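# Rotate 96-well plate 180 degrees and reseat in nest N1

## Task

Lift the 96-well plate out of plate nest N1, turn it by 180 degrees, and set it back down so it rests flat within the nest's locating features with well A1 (the plate's clipped corner) at the nest corner labelled A1. It must stay seated on its own, not only because the gripper holds it. Finally release it and move the gripper away.

## Robot and tools

Robot: a single six-joint arm (yam_st) with a parallel two-finger gripper. Joints in column order: waist, shoulder, elbow, wrist pitch, wrist yaw, wrist roll, followed by the gripper opening. The fingers point along the +z axis of the link pinch, which sits midway between the pads about 1 cm behind the fingertips, and they close along that link's y axis.

Scene frame: the origin is on the table surface straight under the arm base. +z is up, and +y is to the left when facing along +x. The base may be slightly tilted relative to the table.

Tool execute_actions, argument actions: a list holding at most one item, or empty.
- Empty list: nothing is commanded; the current state is returned.
- Motion item: {"rows": [...], "steps": n}. Each row has exactly 7 plain numbers: six absolute joint target angles in radians (the same convention as the Joint positions line), then the gripper opening. One row is used per control step (1/30 s); n is 1 to 15, default 15, and the final row is repeated if rows run out. There are 1 to 15 rows. These are absolute targets, not offsets.
- Wait item: {"steps": n} with no rows, n up to 300; it returns once n control steps have passed since the previous result, with reply time included.
- Optional pictures (true/false) chooses whether camera images come back; by default they do.
A refused call sends nothing to the robot.

Joint ranges (rad): waist -2.618 to 3.054, shoulder 0.000 to 3.142, elbow 0.000 to 3.142, wrist pitch -1.571 to 1.571, wrist yaw -1.571 to 1.571, wrist roll -2.094 to 2.094. The true ends can differ by up to 0.036 either way. A target more than 0.036 beyond an end, and further out than the joint's last reported angle, is refused. Targets beyond a real end get clipped to that end, and the result then reports "joint sent to its limit" (possibly about an earlier, still-running action). Missing that line does not prove more travel exists.

Gripper opening: -1 to 1, where +1 is fully open (pad gap about 0.094 m) and -1 is closed. Between the extremes, the fingers go to where grip_measured equals the commanded value. To hold something, command an opening below grip_measured: about 0.03 lower gives a firm grip, a smaller difference a lighter one. Readings may be offset by about 1 mm consistently. Each pad pushes with roughly 50 to 62 N at most, less on thin parts (under about 2 mm), and a brief harder spike can happen at first contact.

Motion behaviour: each joint's sent target is kept within a fixed lead of its measured angle (waist 0.202, shoulder 0.258, elbow 0.238, wrist pitch 0.573, wrist yaw and roll 0.522 rad), so distant targets take several actions. If targets would carry the gripper more than 70 mm away from its measured position in one step, all joints are scaled back. Friction can leave a joint up to about 0.031 rad short, and requests smaller than that may not move it. The arm keeps heading to the last row sent while you think or wait, until it has nearly stopped or a step is HELD; after that only a new action moves it further. Fingers still in motion finish moving.

Result lines: Joint positions and Joint velocities list the six joints (rad, rad/s) and then the pad gap (m, m/s). grip_measured is the opening on the command scale. HELD flags steps where your row was not fully sent. "joint command not followed" means the clearance check altered or blocked targets; mounting blocks and posts count as part of the arm. Joint torques are the drives' total outputs in the same order without the gripper, with per-unit offset, scale and noise, and are nonzero even in free air. MOTOR HOT appears from 75 °C; at 90 °C the arm halts for 10 s, and at 100 °C the motors and gripper go limp and the arm drops (OVER-TEMPERATURE FAULT). Avoid long loaded holds.

zoom_image: camera is one of cam_high (896x504), cam_low (896x504), cam_wrist (616x616); region is [x0, y0, x1, y1] in that camera's pixels from the top-left, at most 504 by 504. It returns a closer view of the latest image.

read_manual: section "licences" (the default) gives the URDF licence texts; it does not move anything.

finished_scene: argument scene, the number of the current scene. It ends that scene for good and reports whether the goal was met; the next scene's task arrives in the result. Call it only after the plate is seated, released, and the gripper is clear.

Suggested order: look and zoom to find the plate, its clipped corner and the nest's A1 mark; open the gripper, approach from above, grip the plate, lift it clear of the locators, rotate (usually with wrist roll or waist) by half a turn, lower it back in gently, open, and retreat upward.

Cautions: occasional outside tugs on held parts or pushes on loose ones can occur. Never drop, slam, or push hard, and never let anything leave the table. Prefer smooth, moderate moves.

Each tool is called in YAML: its name, and indented under it one key for each argument.

## Session

execute_actions:
  actions: []

Scene clock: 0.00 s of 8400.00 s.
grip_measured=+1.000
Joint positions: [ 1.022  1.665  0.582  0.459 -0.14   0.221  0.094]
Joint velocities: [ 0.002 -0.002 -0.002  0.051 -0.007  0.051  0.   ]
Joint torques (N m, as the arm reports them, + toward a larger angle): no reading
Motor temperatures (°C, as the motors report them): [22 22 21 21 24 20]

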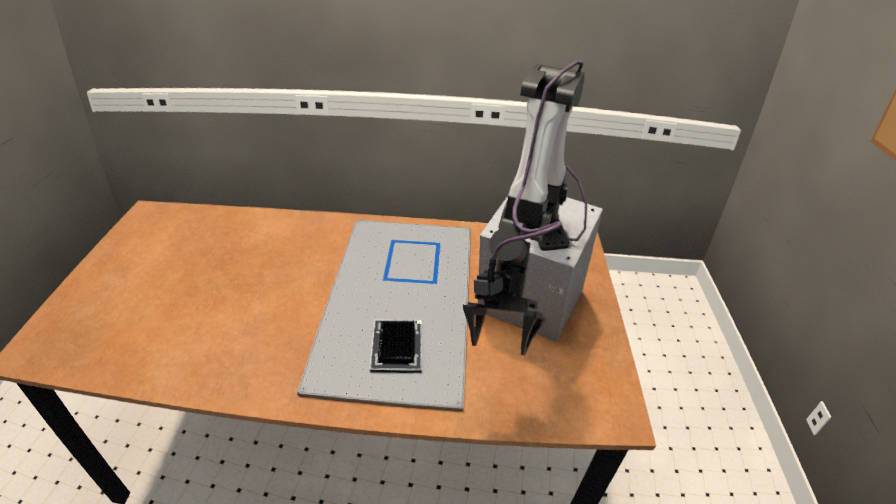

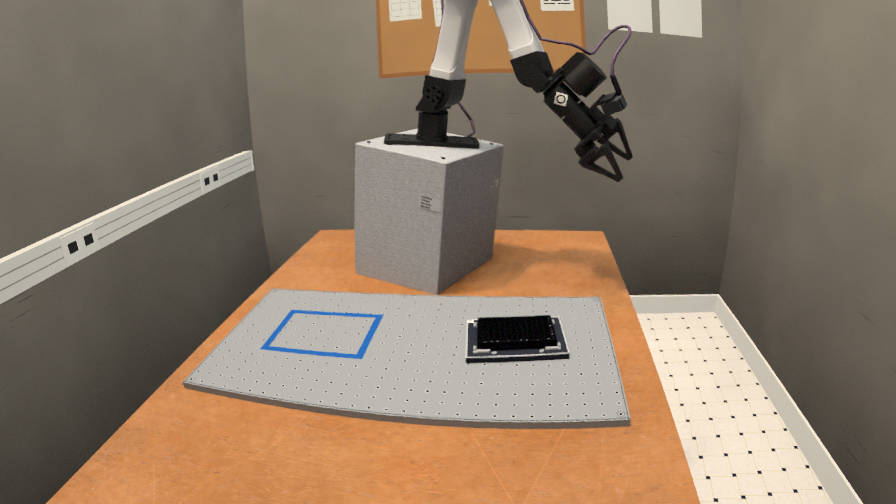

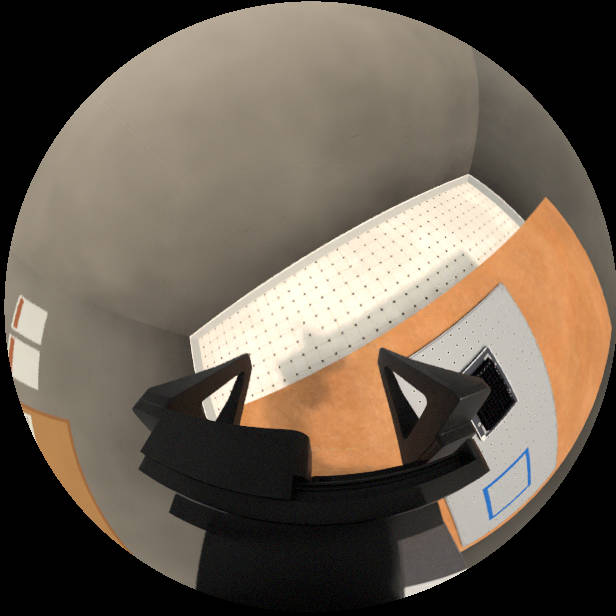

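zoom_image:
  camera: "cam_high"
  region: [340, 300, 460, 390]

zoom_image:
  camera: "cam_low"
  region: [440, 290, 600, 380]

Region (340, 300, 460, 390) of cam_high's 896x504 image, scaled by 4.200, with more detail than that image has; it fills the top 378 rows of this view, and the rest is white.

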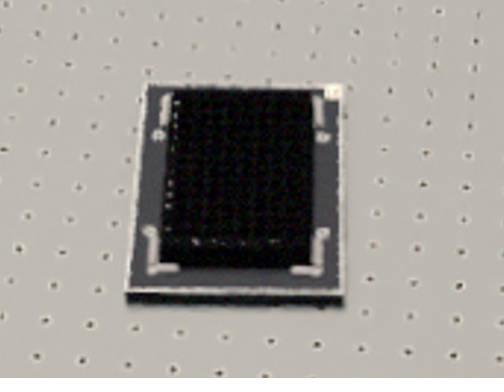

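Region (440, 290, 600, 380) of cam_low's 896x504 image, scaled by 3.150, with more detail than that image has; it fills the top 284 rows of this view, and the rest is white.

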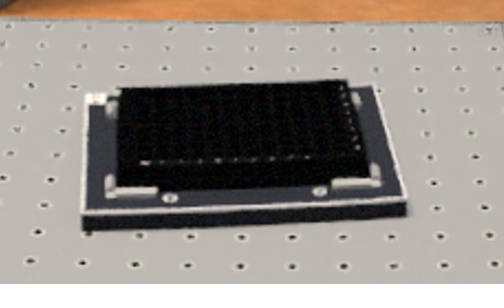

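zoom_image:
  camera: "cam_high"
  region: [440, 170, 640, 370]

zoom_image:
  camera: "cam_low"
  region: [330, 40, 650, 300]

Region (440, 170, 640, 370) of cam_high's 896x504 image, scaled by 2.520, with more detail than that image has.

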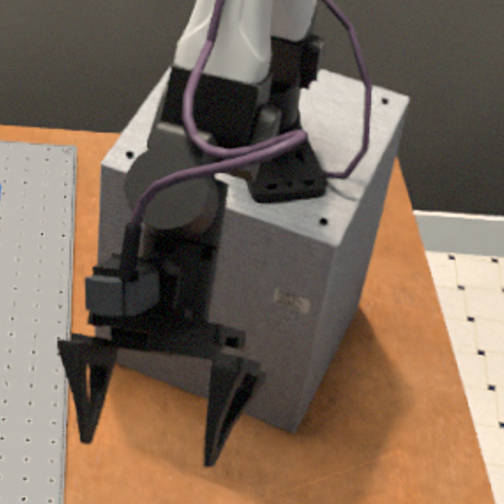

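Region (330, 40, 650, 300) of cam_low's 896x504 image, scaled by 1.575, with more detail than that image has; it fills the top 410 rows of this view, and the rest is white.

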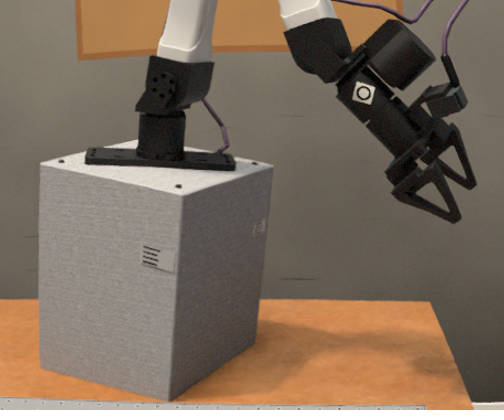

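execute_actions:
  actions:
    - {"rows": [[1.016,1.672,0.591,0.446,-0.138,0.205,1],[0.999,1.693,0.615,0.409,-0.133,0.162,1],[0.973,1.726,0.652,0.351,-0.125,0.094,1],[0.939,1.768,0.700,0.277,-0.115,0.007,1],[0.900,1.817,0.757,0.190,-0.104,-0.096,1],[0.856,1.871,0.820,0.094,-0.091,-0.209,1],[0.810,1.928,0.886,-0.007,-0.077,-0.329,1],[0.762,1.987,0.953,-0.111,-0.063,-0.450,1],[0.716,2.044,1.019,-0.212,-0.049,-0.570,1],[0.672,2.098,1.082,-0.308,-0.036,-0.683,1],[0.633,2.147,1.139,-0.395,-0.025,-0.786,1],[0.599,2.189,1.187,-0.469,-0.015,-0.873,1],[0.573,2.222,1.224,-0.527,-0.007,-0.941,1],[0.556,2.243,1.248,-0.564,-0.002,-0.984,1],[0.55,2.25,1.257,-0.577,0,-1.0,1]], "steps": 15}
  pictures: false

Scene clock: 72.03 s of 8400.00 s.
grip_measured=+1.000
Joint positions: [ 0.604  2.174  1.193 -0.24  -0.048 -0.629  0.094]
Joint velocities: [-0.911  1.077  1.131 -1.985  0.286 -2.425  0.   ]
Joint torques (N m, as the arm reports them, + toward a larger angle): [-0.1  -9.31  4.25  0.31  0.12 -0.06]
Motor temperatures (°C, as the motors report them): [22 28 25 26 24 20]
Steps of this call (steps 1 to 90: nothing new was sent; then 68.53 s passed at rest; steps 91 to 105: all 15 steps of this action). Readings (joint positions):
91: [1.022 1.665 0.582 0.459 -0.140 0.220]
92: [1.021 1.665 0.584 0.453 -0.140 0.213]
94: [1.002 1.685 0.616 0.410 -0.140 0.163]
98: [0.871 1.855 0.827 0.213 -0.119 -0.082]
105: the state above

execute_actions:
  actions:
    - {"steps": 30}

Scene clock: 73.03 s of 8400.00 s.
grip_measured=+1.000
Joint positions: [ 0.54   2.246  1.237 -0.564 -0.006 -0.992  0.094]
Joint velocities: [-0.007 -0.002 -0.017 -0.007 -0.037 -0.007  0.   ]
Joint torques (N m, as the arm reports them, + toward a larger angle): [ 0.45 -9.73  5.16 -0.24  0.16 -0.13]
Motor temperatures (°C, as the motors report them): [22 28 25 26 24 20]
Steps of this call (steps 1 to 30: the robot went on to your last target). Readings (joint positions):
1: [0.576 2.205 1.222 -0.298 -0.037 -0.701]
2: [0.554 2.226 1.235 -0.346 -0.027 -0.759]
4: [0.535 2.243 1.237 -0.428 -0.013 -0.843]
8: [0.539 2.246 1.237 -0.516 -0.009 -0.932]
30: the state above

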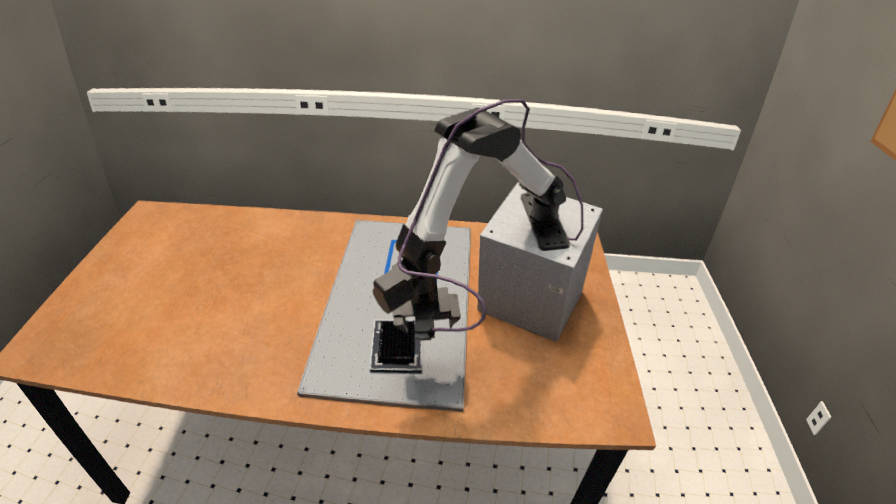

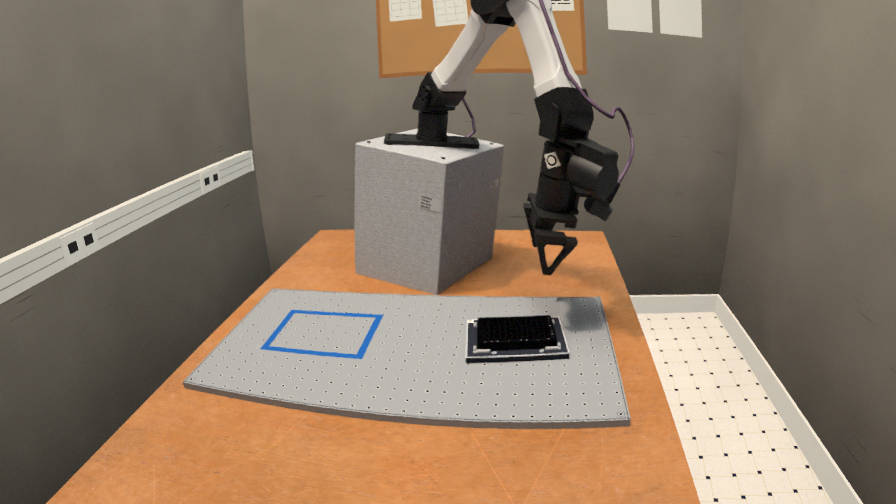

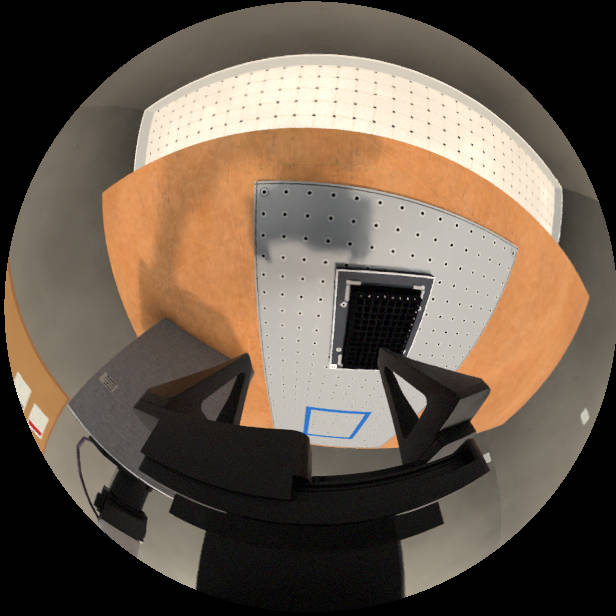

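execute_actions:
  actions:
    - {"rows": [[0.535,2.252,1.245,-0.57,0,-0.995,1],[0.53,2.258,1.255,-0.57,0,-1.0,1],[0.52,2.267,1.27,-0.57,0,-1.005,1],[0.505,2.279,1.285,-0.57,0,-1.01,1],[0.489,2.292,1.30,-0.57,0,-1.017,1],[0.471,2.307,1.315,-0.57,0,-1.025,1],[0.451,2.323,1.333,-0.57,0,-1.033,1],[0.432,2.339,1.35,-0.57,0,-1.041,1],[0.412,2.355,1.368,-0.57,0,-1.05,1],[0.394,2.37,1.385,-0.57,0,-1.057,1],[0.378,2.384,1.40,-0.57,0,-1.064,1],[0.363,2.396,1.412,-0.57,0,-1.07,1],[0.353,2.405,1.422,-0.57,0,-1.075,1],[0.346,2.411,1.428,-0.572,0,-1.078,1],[0.343,2.413,1.43,-0.572,0,-1.08,1]], "steps": 15}
  pictures: false

execute_actions:
  actions:
    - {"steps": 15}

Scene clock: 92.43 s of 8400.00 s.
grip_measured=+1.000
Joint positions: [ 0.354  2.385  1.405 -0.568 -0.003 -1.052  0.094]
Joint velocities: [-0.335  0.227  0.149  0.007  0.051 -0.11   0.   ]
Joint torques (N m, as the arm reports them, + toward a larger angle): [  0.14 -10.03   5.2   -0.08   0.09  -0.14]
Motor temperatures (°C, as the motors report them): [22 31 25 24 24 20]
Steps of this call (steps 1 to 15: the robot went on to your last target; steps 16 to 90: nothing new was sent; then 15.90 s passed at rest; steps 91 to 105: all 15 steps of this action). Readings (joint positions):
91: [0.540 2.246 1.237 -0.564 -0.006 -0.992]
92: [0.540 2.246 1.237 -0.564 -0.006 -0.992]
94: [0.537 2.248 1.244 -0.568 -0.006 -0.995]
98: [0.490 2.287 1.304 -0.570 -0.006 -1.011]
105: the state above

Scene clock: 92.93 s of 8400.00 s.
grip_measured=+1.000
Joint positions: [ 0.34   2.397  1.409 -0.568 -0.001 -1.072  0.094]
Joint velocities: [ 0.017  0.017 -0.002  0.051 -0.081  0.066  0.   ]
Joint torques (N m, as the arm reports them, + toward a larger angle): [-0.45 -9.85  5.55 -0.09  0.12 -0.1 ]
Motor temperatures (°C, as the motors report them): [22 31 25 24 24 20]
Steps of this call (steps 1 to 15: the robot went on to your last target). Readings (joint positions):
1: [0.346 2.391 1.408 -0.568 -0.002 -1.055]
2: [0.341 2.395 1.409 -0.568 -0.001 -1.059]
4: [0.340 2.397 1.409 -0.568 -0.001 -1.063]
8: [0.340 2.397 1.409 -0.568 -0.001 -1.069]
15: the state above

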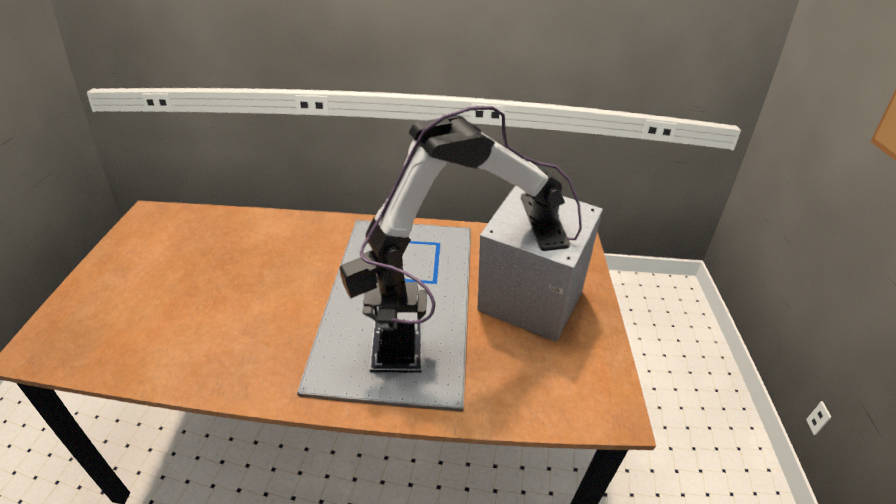

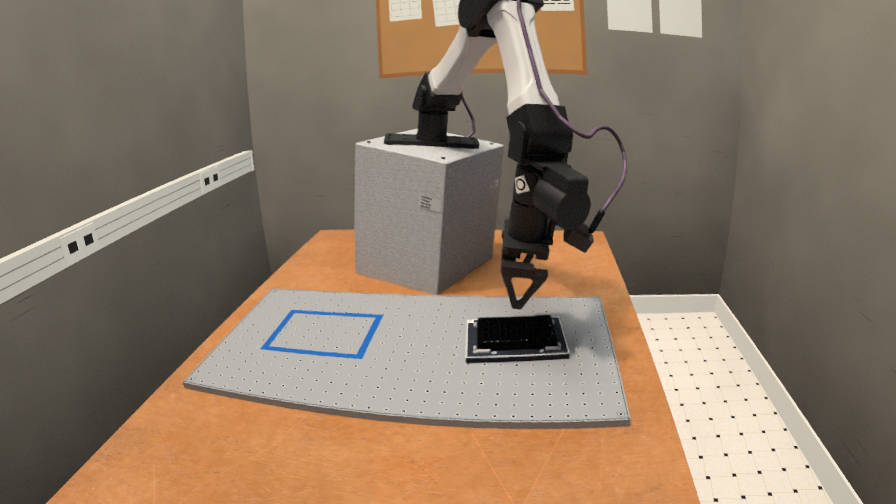

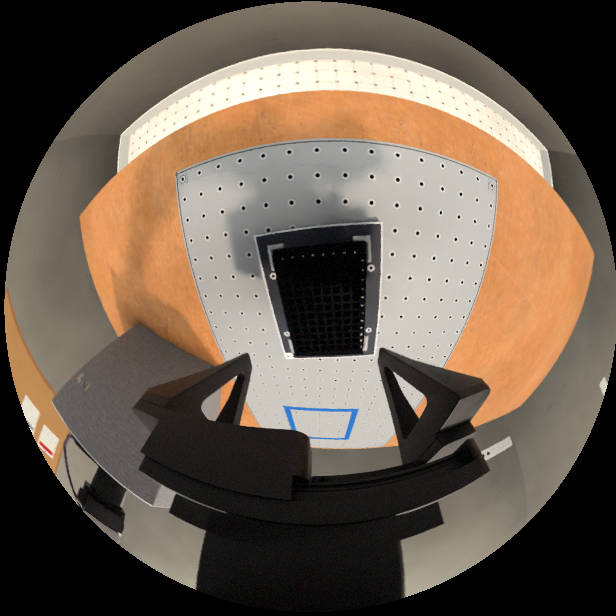

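zoom_image:
  camera: "cam_wrist"
  region: [200, 180, 440, 420]

zoom_image:
  camera: "cam_high"
  region: [320, 230, 480, 390]

zoom_image:
  camera: "cam_low"
  region: [420, 180, 620, 380]

Region (200, 180, 440, 420) of cam_wrist's 616x616 image, scaled by 2.100, with more detail than that image has.

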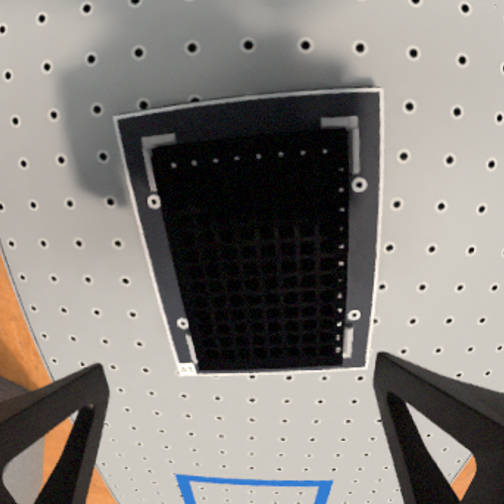

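Region (320, 230, 480, 390) of cam_high's 896x504 image, scaled by 3.150, with more detail than that image has.

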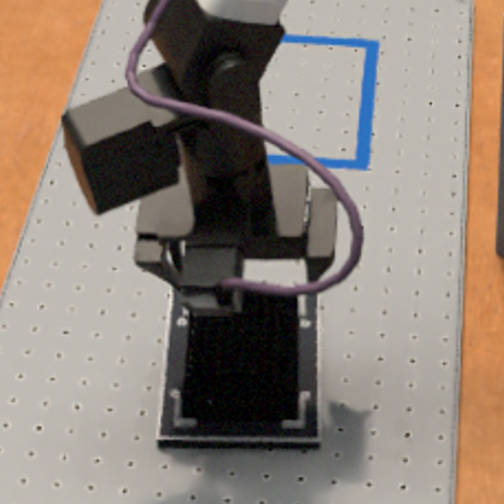

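Region (420, 180, 620, 380) of cam_low's 896x504 image, scaled by 2.520, with more detail than that image has.

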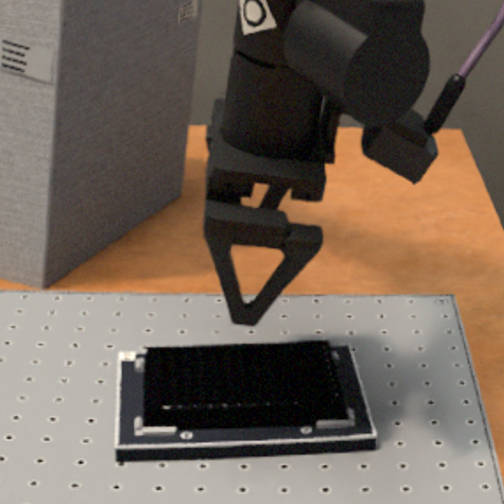

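execute_actions:
  actions: []
  pictures: false

zoom_image:
  camera: "cam_low"
  region: [340, 70, 520, 300]

zoom_image:
  camera: "cam_high"
  region: [460, 170, 620, 350]

Scene clock: 133.13 s of 8400.00 s.
grip_measured=+1.000
Joint positions: [ 0.34   2.397  1.409 -0.568 -0.001 -1.072  0.094]
Joint velocities: [-0.002 -0.012  0.017 -0.022  0.022  0.037  0.   ]
Joint torques (N m, as the arm reports them, + toward a larger angle): [-0.48 -9.77  5.46 -0.1   0.12 -0.13]
Motor temperatures (°C, as the motors report them): [22 35 26 23 24 20]
Steps of this call (steps 1 to 15: the robot went on to your last target; steps 16 to 90: nothing new was sent; then 37.20 s passed at rest). Readings (joint positions):
1: [0.340 2.397 1.409 -0.568 -0.001 -1.072]
2: [0.340 2.397 1.409 -0.568 -0.001 -1.072]
4: [0.340 2.397 1.409 -0.568 -0.001 -1.072]
8: [0.340 2.397 1.409 -0.568 -0.001 -1.072]
90: the state above
The arm was judged still, so your last target was given up. Only a new action makes it travel on or press farther. Fingers that are still opening or closing keep moving.

Region (340, 70, 520, 300) of cam_low's 896x504 image, scaled by 2.191, with more detail than that image has; it fills the left 394 columns of this view, and the rest is white.

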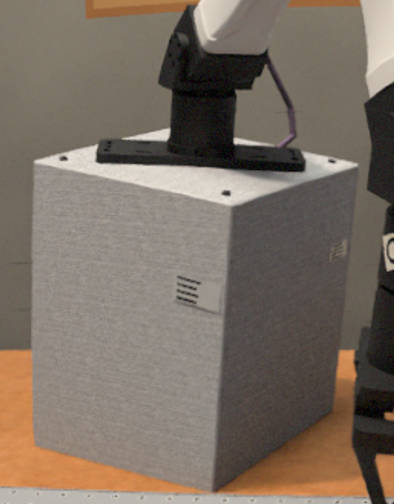

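Region (460, 170, 620, 350) of cam_high's 896x504 image, scaled by 2.800, with more detail than that image has.

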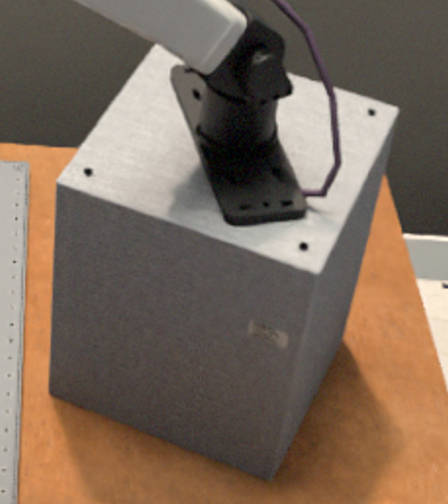

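execute_actions:
  actions:
    - {"rows": [[0.338,2.415,1.43,-0.565,-0.004,-1.08,1],[0.336,2.42,1.43,-0.558,-0.008,-1.085,1],[0.334,2.427,1.43,-0.548,-0.012,-1.09,1],[0.332,2.435,1.43,-0.536,-0.017,-1.097,1],[0.33,2.444,1.43,-0.522,-0.022,-1.104,1],[0.328,2.454,1.43,-0.507,-0.027,-1.112,1],[0.326,2.464,1.43,-0.491,-0.033,-1.12,1],[0.324,2.474,1.43,-0.475,-0.039,-1.128,1],[0.322,2.484,1.43,-0.459,-0.044,-1.136,1],[0.32,2.494,1.43,-0.444,-0.049,-1.143,1],[0.318,2.503,1.43,-0.43,-0.053,-1.15,1],[0.317,2.51,1.43,-0.418,-0.057,-1.155,1],[0.316,2.516,1.43,-0.409,-0.06,-1.158,1],[0.315,2.519,1.43,-0.403,-0.062,-1.16,1],[0.315,2.52,1.43,-0.401,-0.062,-1.161,1]], "steps": 15}
  pictures: false

execute_actions:
  actions:
    - {"steps": 15}

Scene clock: 212.23 s of 8400.00 s.
grip_measured=+1.000
Joint positions: [ 0.328  2.501  1.409 -0.452 -0.045 -1.136  0.094]
Joint velocities: [-0.066  0.154 -0.012  0.242 -0.125 -0.095  0.   ]
Joint torques (N m, as the arm reports them, + toward a larger angle): [ -1.7  -10.42   5.01   0.15   0.01  -0.13]
Motor temperatures (°C, as the motors report them): [22 38 28 22 24 20]
Steps of this call (steps 1 to 90: nothing new was sent; then 75.60 s passed at rest; steps 91 to 105: all 15 steps of this action). Readings (joint positions):
91: [0.340 2.397 1.409 -0.568 -0.001 -1.072]
92: [0.340 2.397 1.409 -0.568 -0.001 -1.073]
94: [0.340 2.399 1.409 -0.564 -0.004 -1.077]
98: [0.340 2.426 1.409 -0.530 -0.017 -1.096]
105: the state above

Scene clock: 212.73 s of 8400.00 s.
grip_measured=+1.000
Joint positions: [ 0.325  2.508  1.409 -0.414 -0.057 -1.153  0.094]
Joint velocities: [-0.002  0.012  0.012 -0.022 -0.051 -0.066  0.   ]
Joint torques (N m, as the arm reports them, + toward a larger angle): [ -1.74 -10.22   5.06   0.2    0.01  -0.13]
Motor temperatures (°C, as the motors report them): [22 38 28 22 24 20]
Steps of this call (steps 1 to 15: the robot went on to your last target). Readings (joint positions):
1: [0.326 2.506 1.409 -0.445 -0.047 -1.140]
2: [0.325 2.508 1.409 -0.440 -0.049 -1.142]
4: [0.325 2.508 1.409 -0.431 -0.051 -1.147]
8: [0.325 2.508 1.409 -0.420 -0.055 -1.150]
15: the state above

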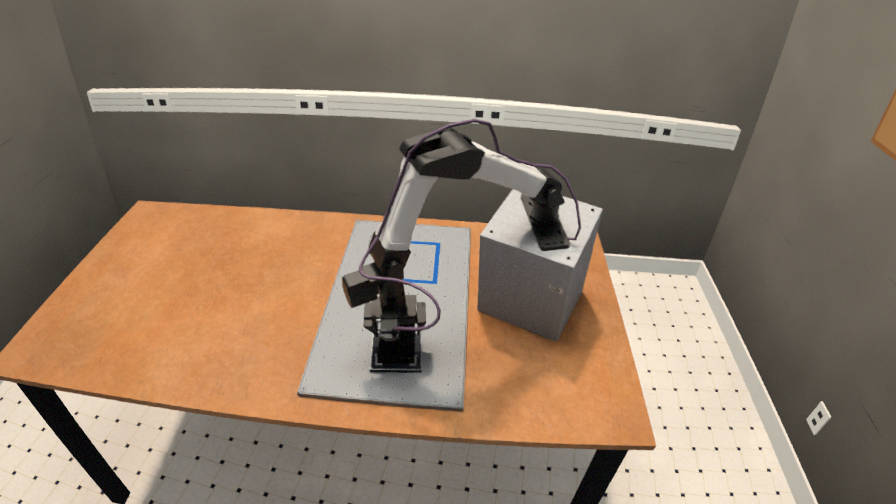

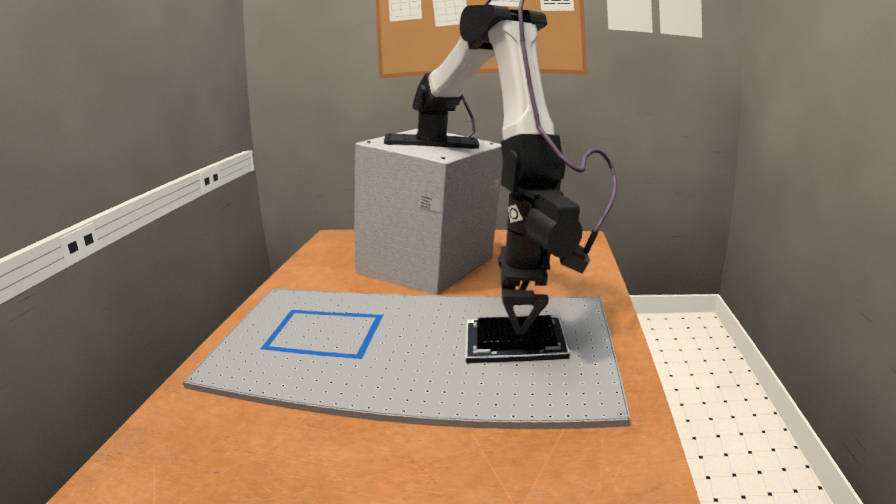

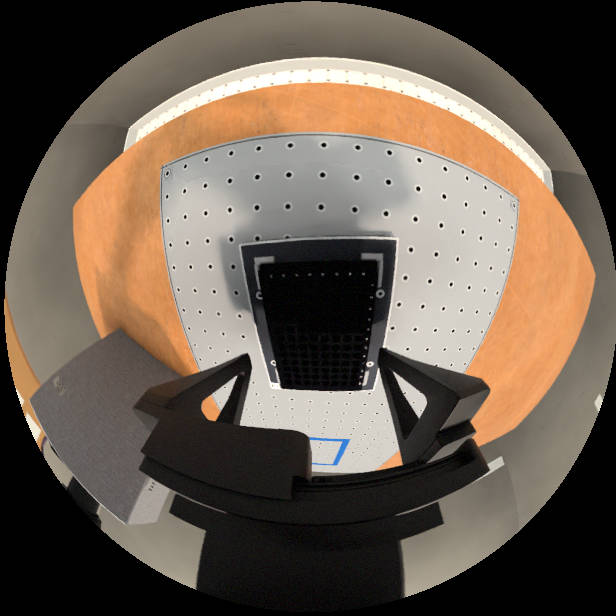

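zoom_image:
  camera: "cam_wrist"
  region: [200, 200, 440, 440]

zoom_image:
  camera: "cam_low"
  region: [440, 220, 600, 380]

zoom_image:
  camera: "cam_high"
  region: [330, 250, 470, 390]

Region (200, 200, 440, 440) of cam_wrist's 616x616 image, scaled by 2.100, with more detail than that image has.

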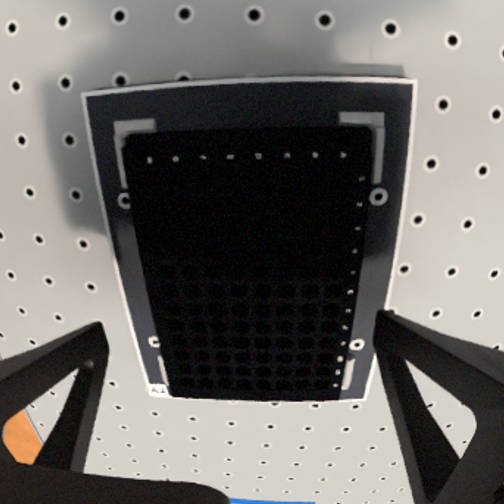

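Region (440, 220, 600, 380) of cam_low's 896x504 image, scaled by 3.150, with more detail than that image has.

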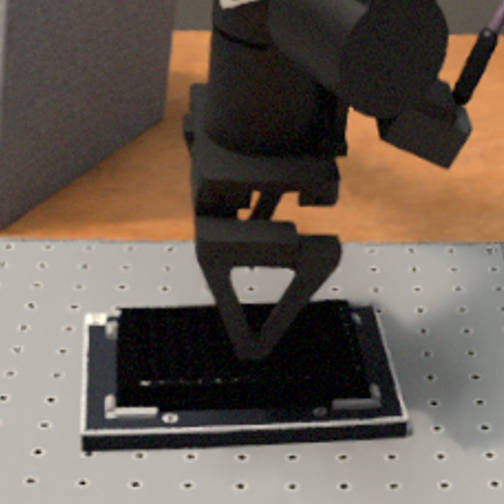

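Region (330, 250, 470, 390) of cam_high's 896x504 image, scaled by 3.600, with more detail than that image has.

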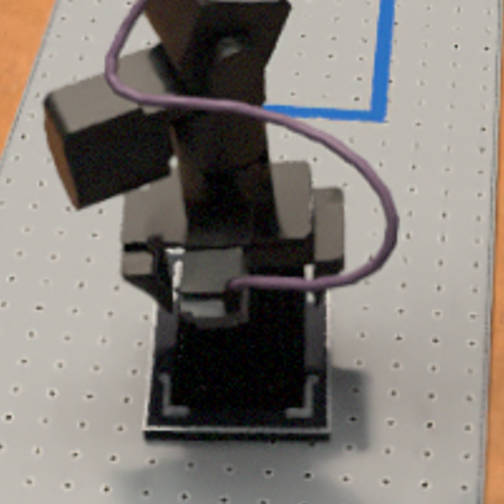

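zoom_image:
  camera: "cam_low"
  region: [480, 240, 570, 345]

Region (480, 240, 570, 345) of cam_low's 896x504 image, scaled by 4.800, with more detail than that image has; it fills the left 432 columns of this view, and the rest is white.

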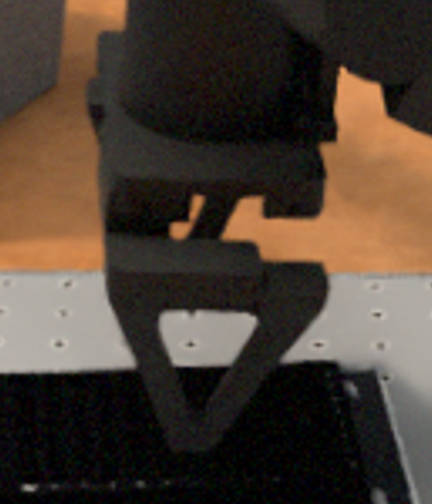

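zoom_image:
  camera: "cam_high"
  region: [350, 280, 440, 380]

Region (350, 280, 440, 380) of cam_high's 896x504 image, scaled by 5.040, with more detail than that image has; it fills the left 454 columns of this view, and the rest is white.

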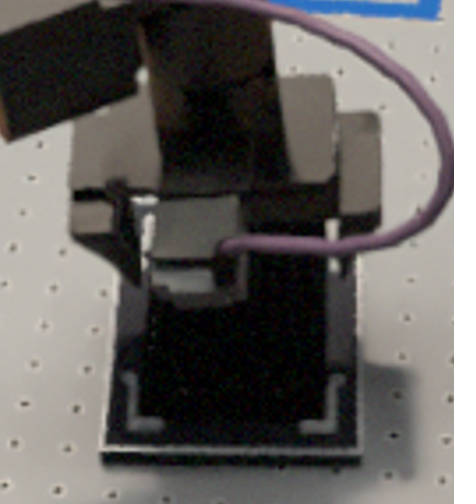

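execute_actions:
  actions:
    - {"rows": [[0.314,2.521,1.41,-0.398,-0.063,-1.162,1],[0.313,2.522,1.40,-0.39,-0.064,-1.163,1],[0.312,2.523,1.395,-0.382,-0.065,-1.164,1],[0.311,2.524,1.39,-0.372,-0.066,-1.165,1],[0.31,2.525,1.384,-0.361,-0.068,-1.166,1],[0.309,2.526,1.378,-0.349,-0.069,-1.167,1],[0.308,2.528,1.372,-0.336,-0.07,-1.168,1],[0.308,2.529,1.366,-0.323,-0.072,-1.169,1],[0.307,2.53,1.36,-0.311,-0.073,-1.17,1],[0.307,2.531,1.355,-0.299,-0.074,-1.17,1],[0.306,2.532,1.35,-0.289,-0.075,-1.171,1],[0.306,2.533,1.346,-0.28,-0.076,-1.171,1],[0.306,2.534,1.343,-0.274,-0.077,-1.171,1],[0.306,2.535,1.341,-0.27,-0.077,-1.171,1],[0.306,2.535,1.34,-0.269,-0.077,-1.171,1]], "steps": 15}
  pictures: false

execute_actions:
  actions:
    - {"steps": 15}

Scene clock: 288.77 s of 8400.00 s.
grip_measured=+1.000
Joint positions: [ 0.317  2.508  1.36  -0.311 -0.069 -1.162  0.094]
Joint velocities: [-0.012 -0.002 -0.051  0.183 -0.022  0.007  0.   ]
Joint torques (N m, as the arm reports them, + toward a larger angle): [-1.81 -9.01  2.39  0.43  0.   -0.13]
Motor temperatures (°C, as the motors report them): [22 41 28 22 24 20]
Steps of this call (steps 1 to 15: the robot went on to your last target; steps 16 to 90: nothing new was sent; then 72.53 s passed at rest; steps 91 to 105: all 15 steps of this action). Readings (joint positions):
91: [0.325 2.508 1.409 -0.413 -0.058 -1.153]
92: [0.325 2.508 1.409 -0.411 -0.058 -1.154]
94: [0.325 2.508 1.409 -0.405 -0.059 -1.155]
98: [0.324 2.508 1.399 -0.371 -0.063 -1.158]
105: the state above

Scene clock: 289.27 s of 8400.00 s.
grip_measured=+1.000
Joint positions: [ 0.317  2.508  1.357 -0.282 -0.072 -1.163  0.094]
Joint velocities: [-0.017  0.012 -0.002 -0.007 -0.022 -0.081  0.   ]
Joint torques (N m, as the arm reports them, + toward a larger angle): [-1.83 -9.05  2.41  0.39  0.01 -0.13]
Motor temperatures (°C, as the motors report them): [22 41 28 22 24 20]
Steps of this call (steps 1 to 15: the robot went on to your last target). Readings (joint positions):
1: [0.317 2.508 1.358 -0.306 -0.070 -1.162]
2: [0.317 2.508 1.357 -0.302 -0.070 -1.163]
4: [0.317 2.508 1.357 -0.294 -0.071 -1.163]
8: [0.317 2.508 1.357 -0.286 -0.072 -1.163]
15: the state above

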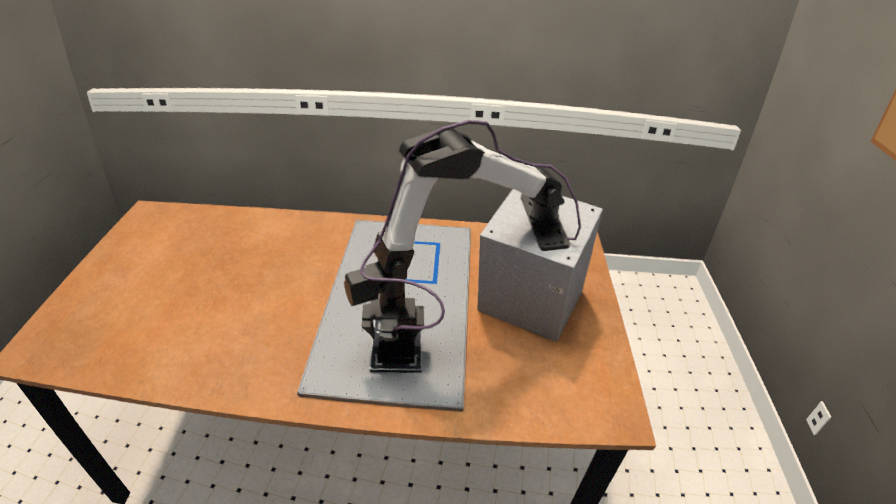

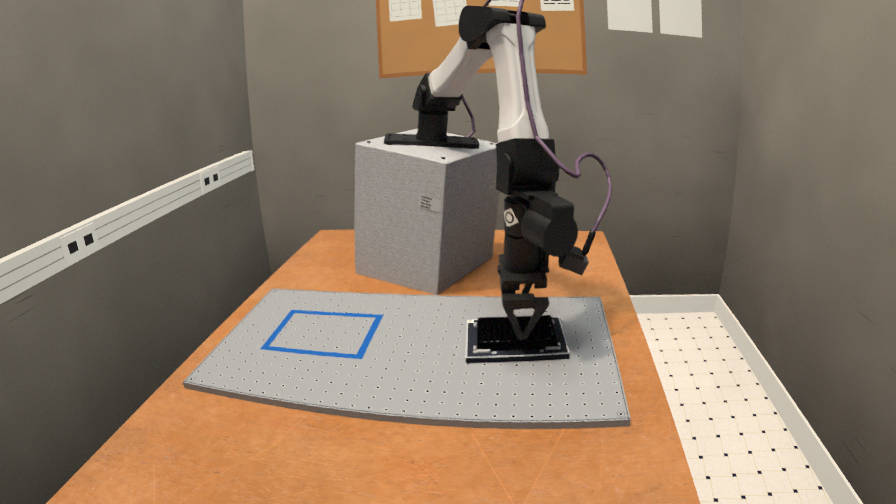

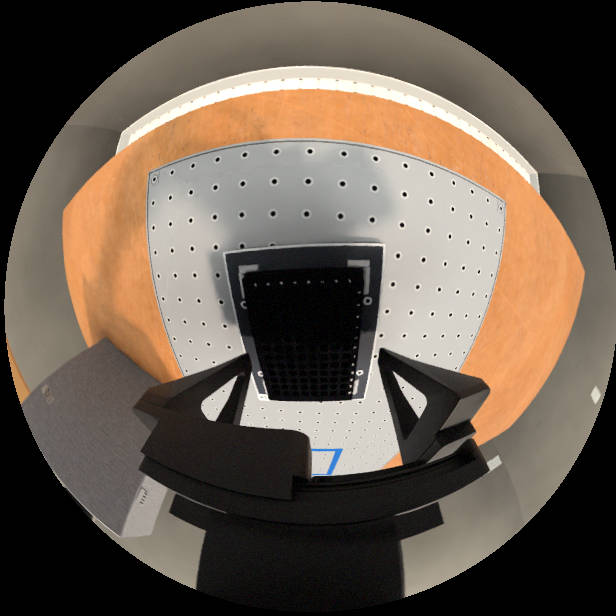

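zoom_image:
  camera: "cam_high"
  region: [350, 280, 440, 380]

zoom_image:
  camera: "cam_low"
  region: [460, 250, 580, 370]

zoom_image:
  camera: "cam_wrist"
  region: [200, 220, 420, 440]

Region (350, 280, 440, 380) of cam_high's 896x504 image, scaled by 5.040, with more detail than that image has; it fills the left 454 columns of this view, and the rest is white.

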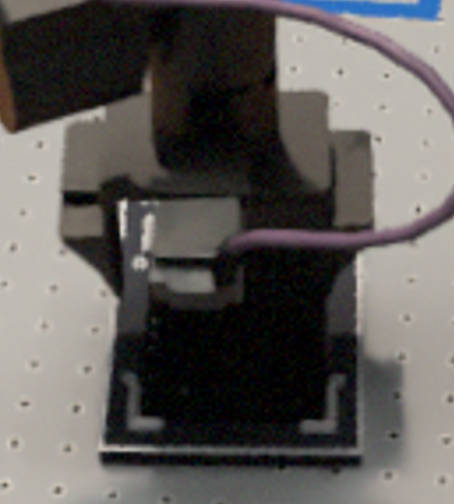

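Region (460, 250, 580, 370) of cam_low's 896x504 image, scaled by 4.200, with more detail than that image has.

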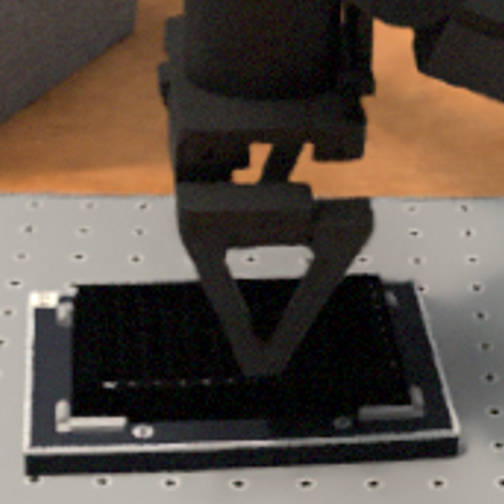

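Region (200, 220, 420, 440) of cam_wrist's 616x616 image, scaled by 2.291, with more detail than that image has.

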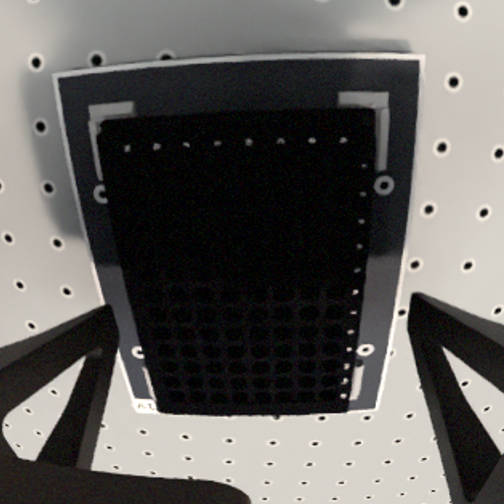

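execute_actions:
  actions:
    - {"rows": [[0.305,2.537,1.36,-0.285,-0.078,-1.172,1],[0.304,2.539,1.37,-0.29,-0.08,-1.173,1],[0.303,2.541,1.376,-0.294,-0.082,-1.174,1],[0.302,2.543,1.38,-0.298,-0.084,-1.175,1],[0.301,2.545,1.384,-0.302,-0.086,-1.176,1],[0.30,2.547,1.387,-0.306,-0.088,-1.177,1],[0.299,2.549,1.39,-0.31,-0.09,-1.178,1],[0.298,2.551,1.393,-0.313,-0.092,-1.179,1],[0.297,2.552,1.396,-0.316,-0.093,-1.18,1],[0.296,2.553,1.398,-0.318,-0.094,-1.181,1],[0.295,2.554,1.40,-0.32,-0.095,-1.182,1],[0.295,2.555,1.40,-0.32,-0.095,-1.182,1]], "steps": 15}
  pictures: false

execute_actions:
  actions:
    - {"steps": 12}

Scene clock: 355.37 s of 8400.00 s.
grip_measured=+1.000
Joint positions: [ 0.306  2.535  1.38  -0.304 -0.088 -1.173  0.094]
Joint velocities: [ 0.007  0.017  0.012 -0.051 -0.037  0.007  0.   ]
Joint torques (N m, as the arm reports them, + toward a larger angle): [-1.93 -9.79  4.72  0.02 -0.01 -0.16]
Motor temperatures (°C, as the motors report them): [22 40 25 22 24 20]
Steps of this call (steps 1 to 15: the robot went on to your last target; steps 16 to 90: nothing new was sent; then 62.60 s passed at rest; steps 91 to 105: all 15 steps of this action). Readings (joint positions):
91: [0.317 2.508 1.357 -0.281 -0.072 -1.163]
92: [0.317 2.508 1.357 -0.281 -0.073 -1.164]
94: [0.317 2.509 1.357 -0.281 -0.075 -1.165]
98: [0.314 2.525 1.370 -0.289 -0.081 -1.168]
105: the state above

Scene clock: 355.77 s of 8400.00 s.
grip_measured=+1.000
Joint positions: [ 0.306  2.535  1.381 -0.308 -0.09  -1.174  0.094]
Joint velocities: [-0.002  0.007  0.002 -0.081 -0.022  0.007  0.   ]
Joint torques (N m, as the arm reports them, + toward a larger angle): [-1.78 -9.6   4.78  0.03  0.01 -0.14]
Motor temperatures (°C, as the motors report them): [22 40 25 22 24 20]
Steps of this call (steps 1 to 12: the robot went on to your last target). Readings (joint positions):
1: [0.306 2.535 1.380 -0.305 -0.088 -1.173]
2: [0.306 2.535 1.381 -0.305 -0.088 -1.173]
4: [0.306 2.535 1.381 -0.306 -0.089 -1.174]
8: [0.306 2.535 1.381 -0.307 -0.090 -1.174]
12: the state above

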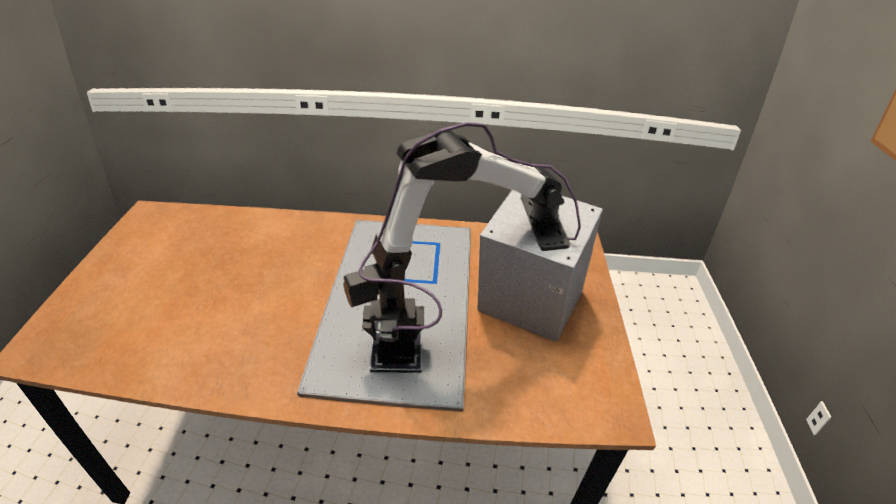

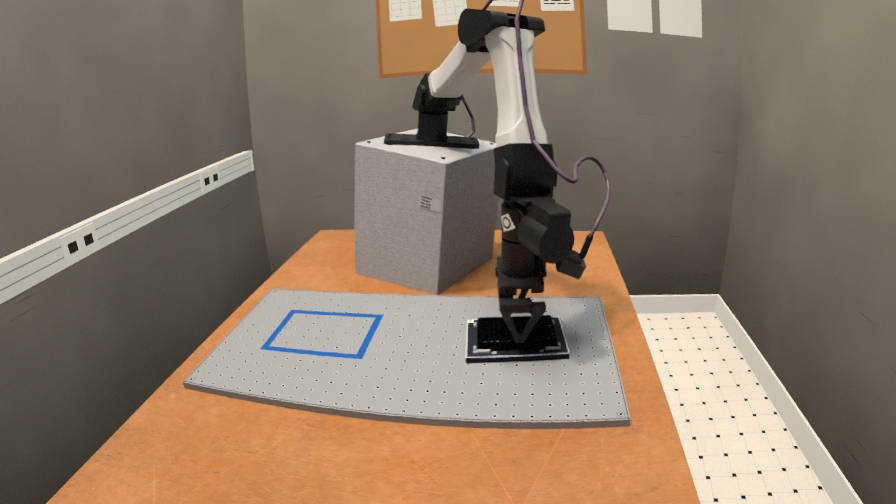

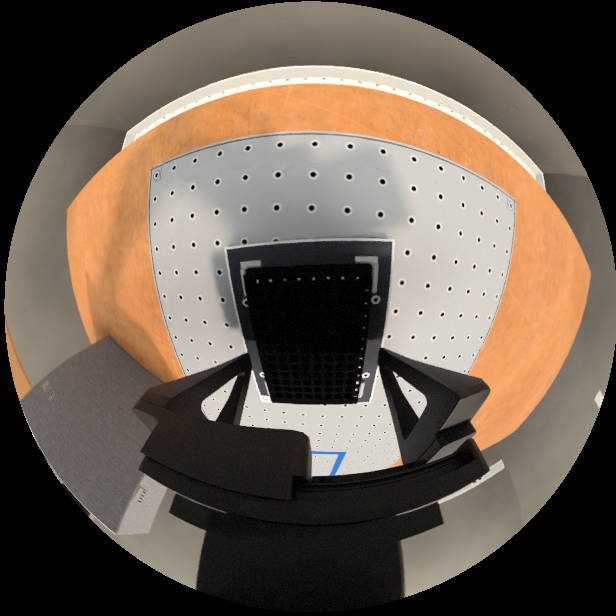

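zoom_image:
  camera: "cam_wrist"
  region: [200, 220, 420, 440]

zoom_image:
  camera: "cam_high"
  region: [350, 290, 440, 380]

zoom_image:
  camera: "cam_low"
  region: [460, 260, 580, 370]

Region (200, 220, 420, 440) of cam_wrist's 616x616 image, scaled by 2.291, with more detail than that image has.

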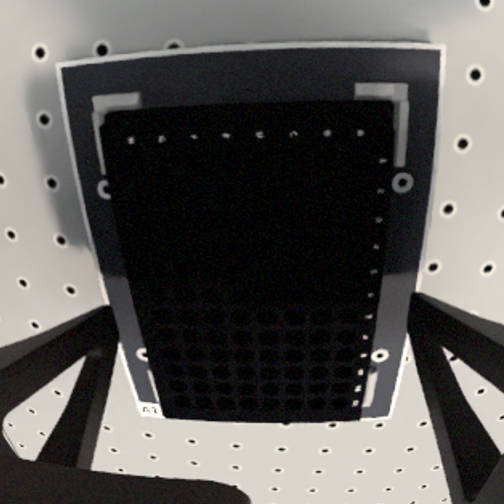

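Region (350, 290, 440, 380) of cam_high's 896x504 image, scaled by 5.600, with more detail than that image has.

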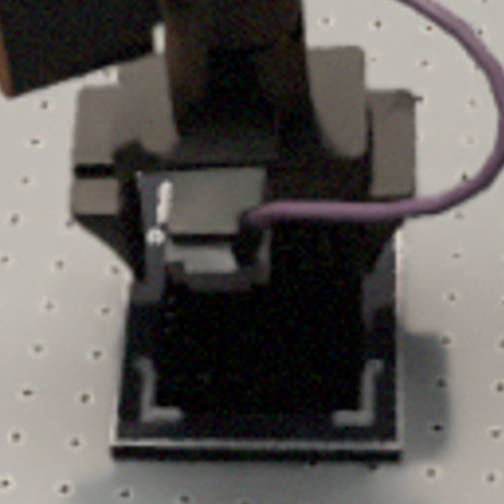

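Region (460, 260, 580, 370) of cam_low's 896x504 image, scaled by 4.200, with more detail than that image has; it fills the top 462 rows of this view, and the rest is white.

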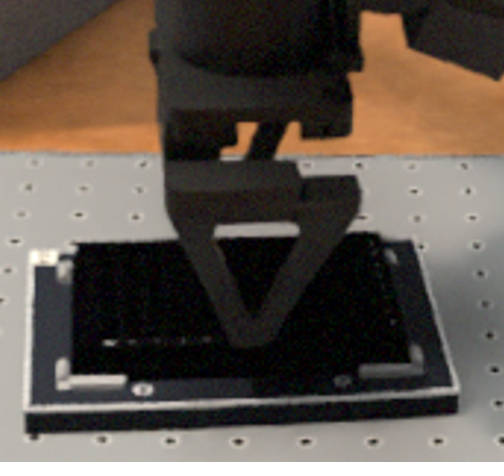

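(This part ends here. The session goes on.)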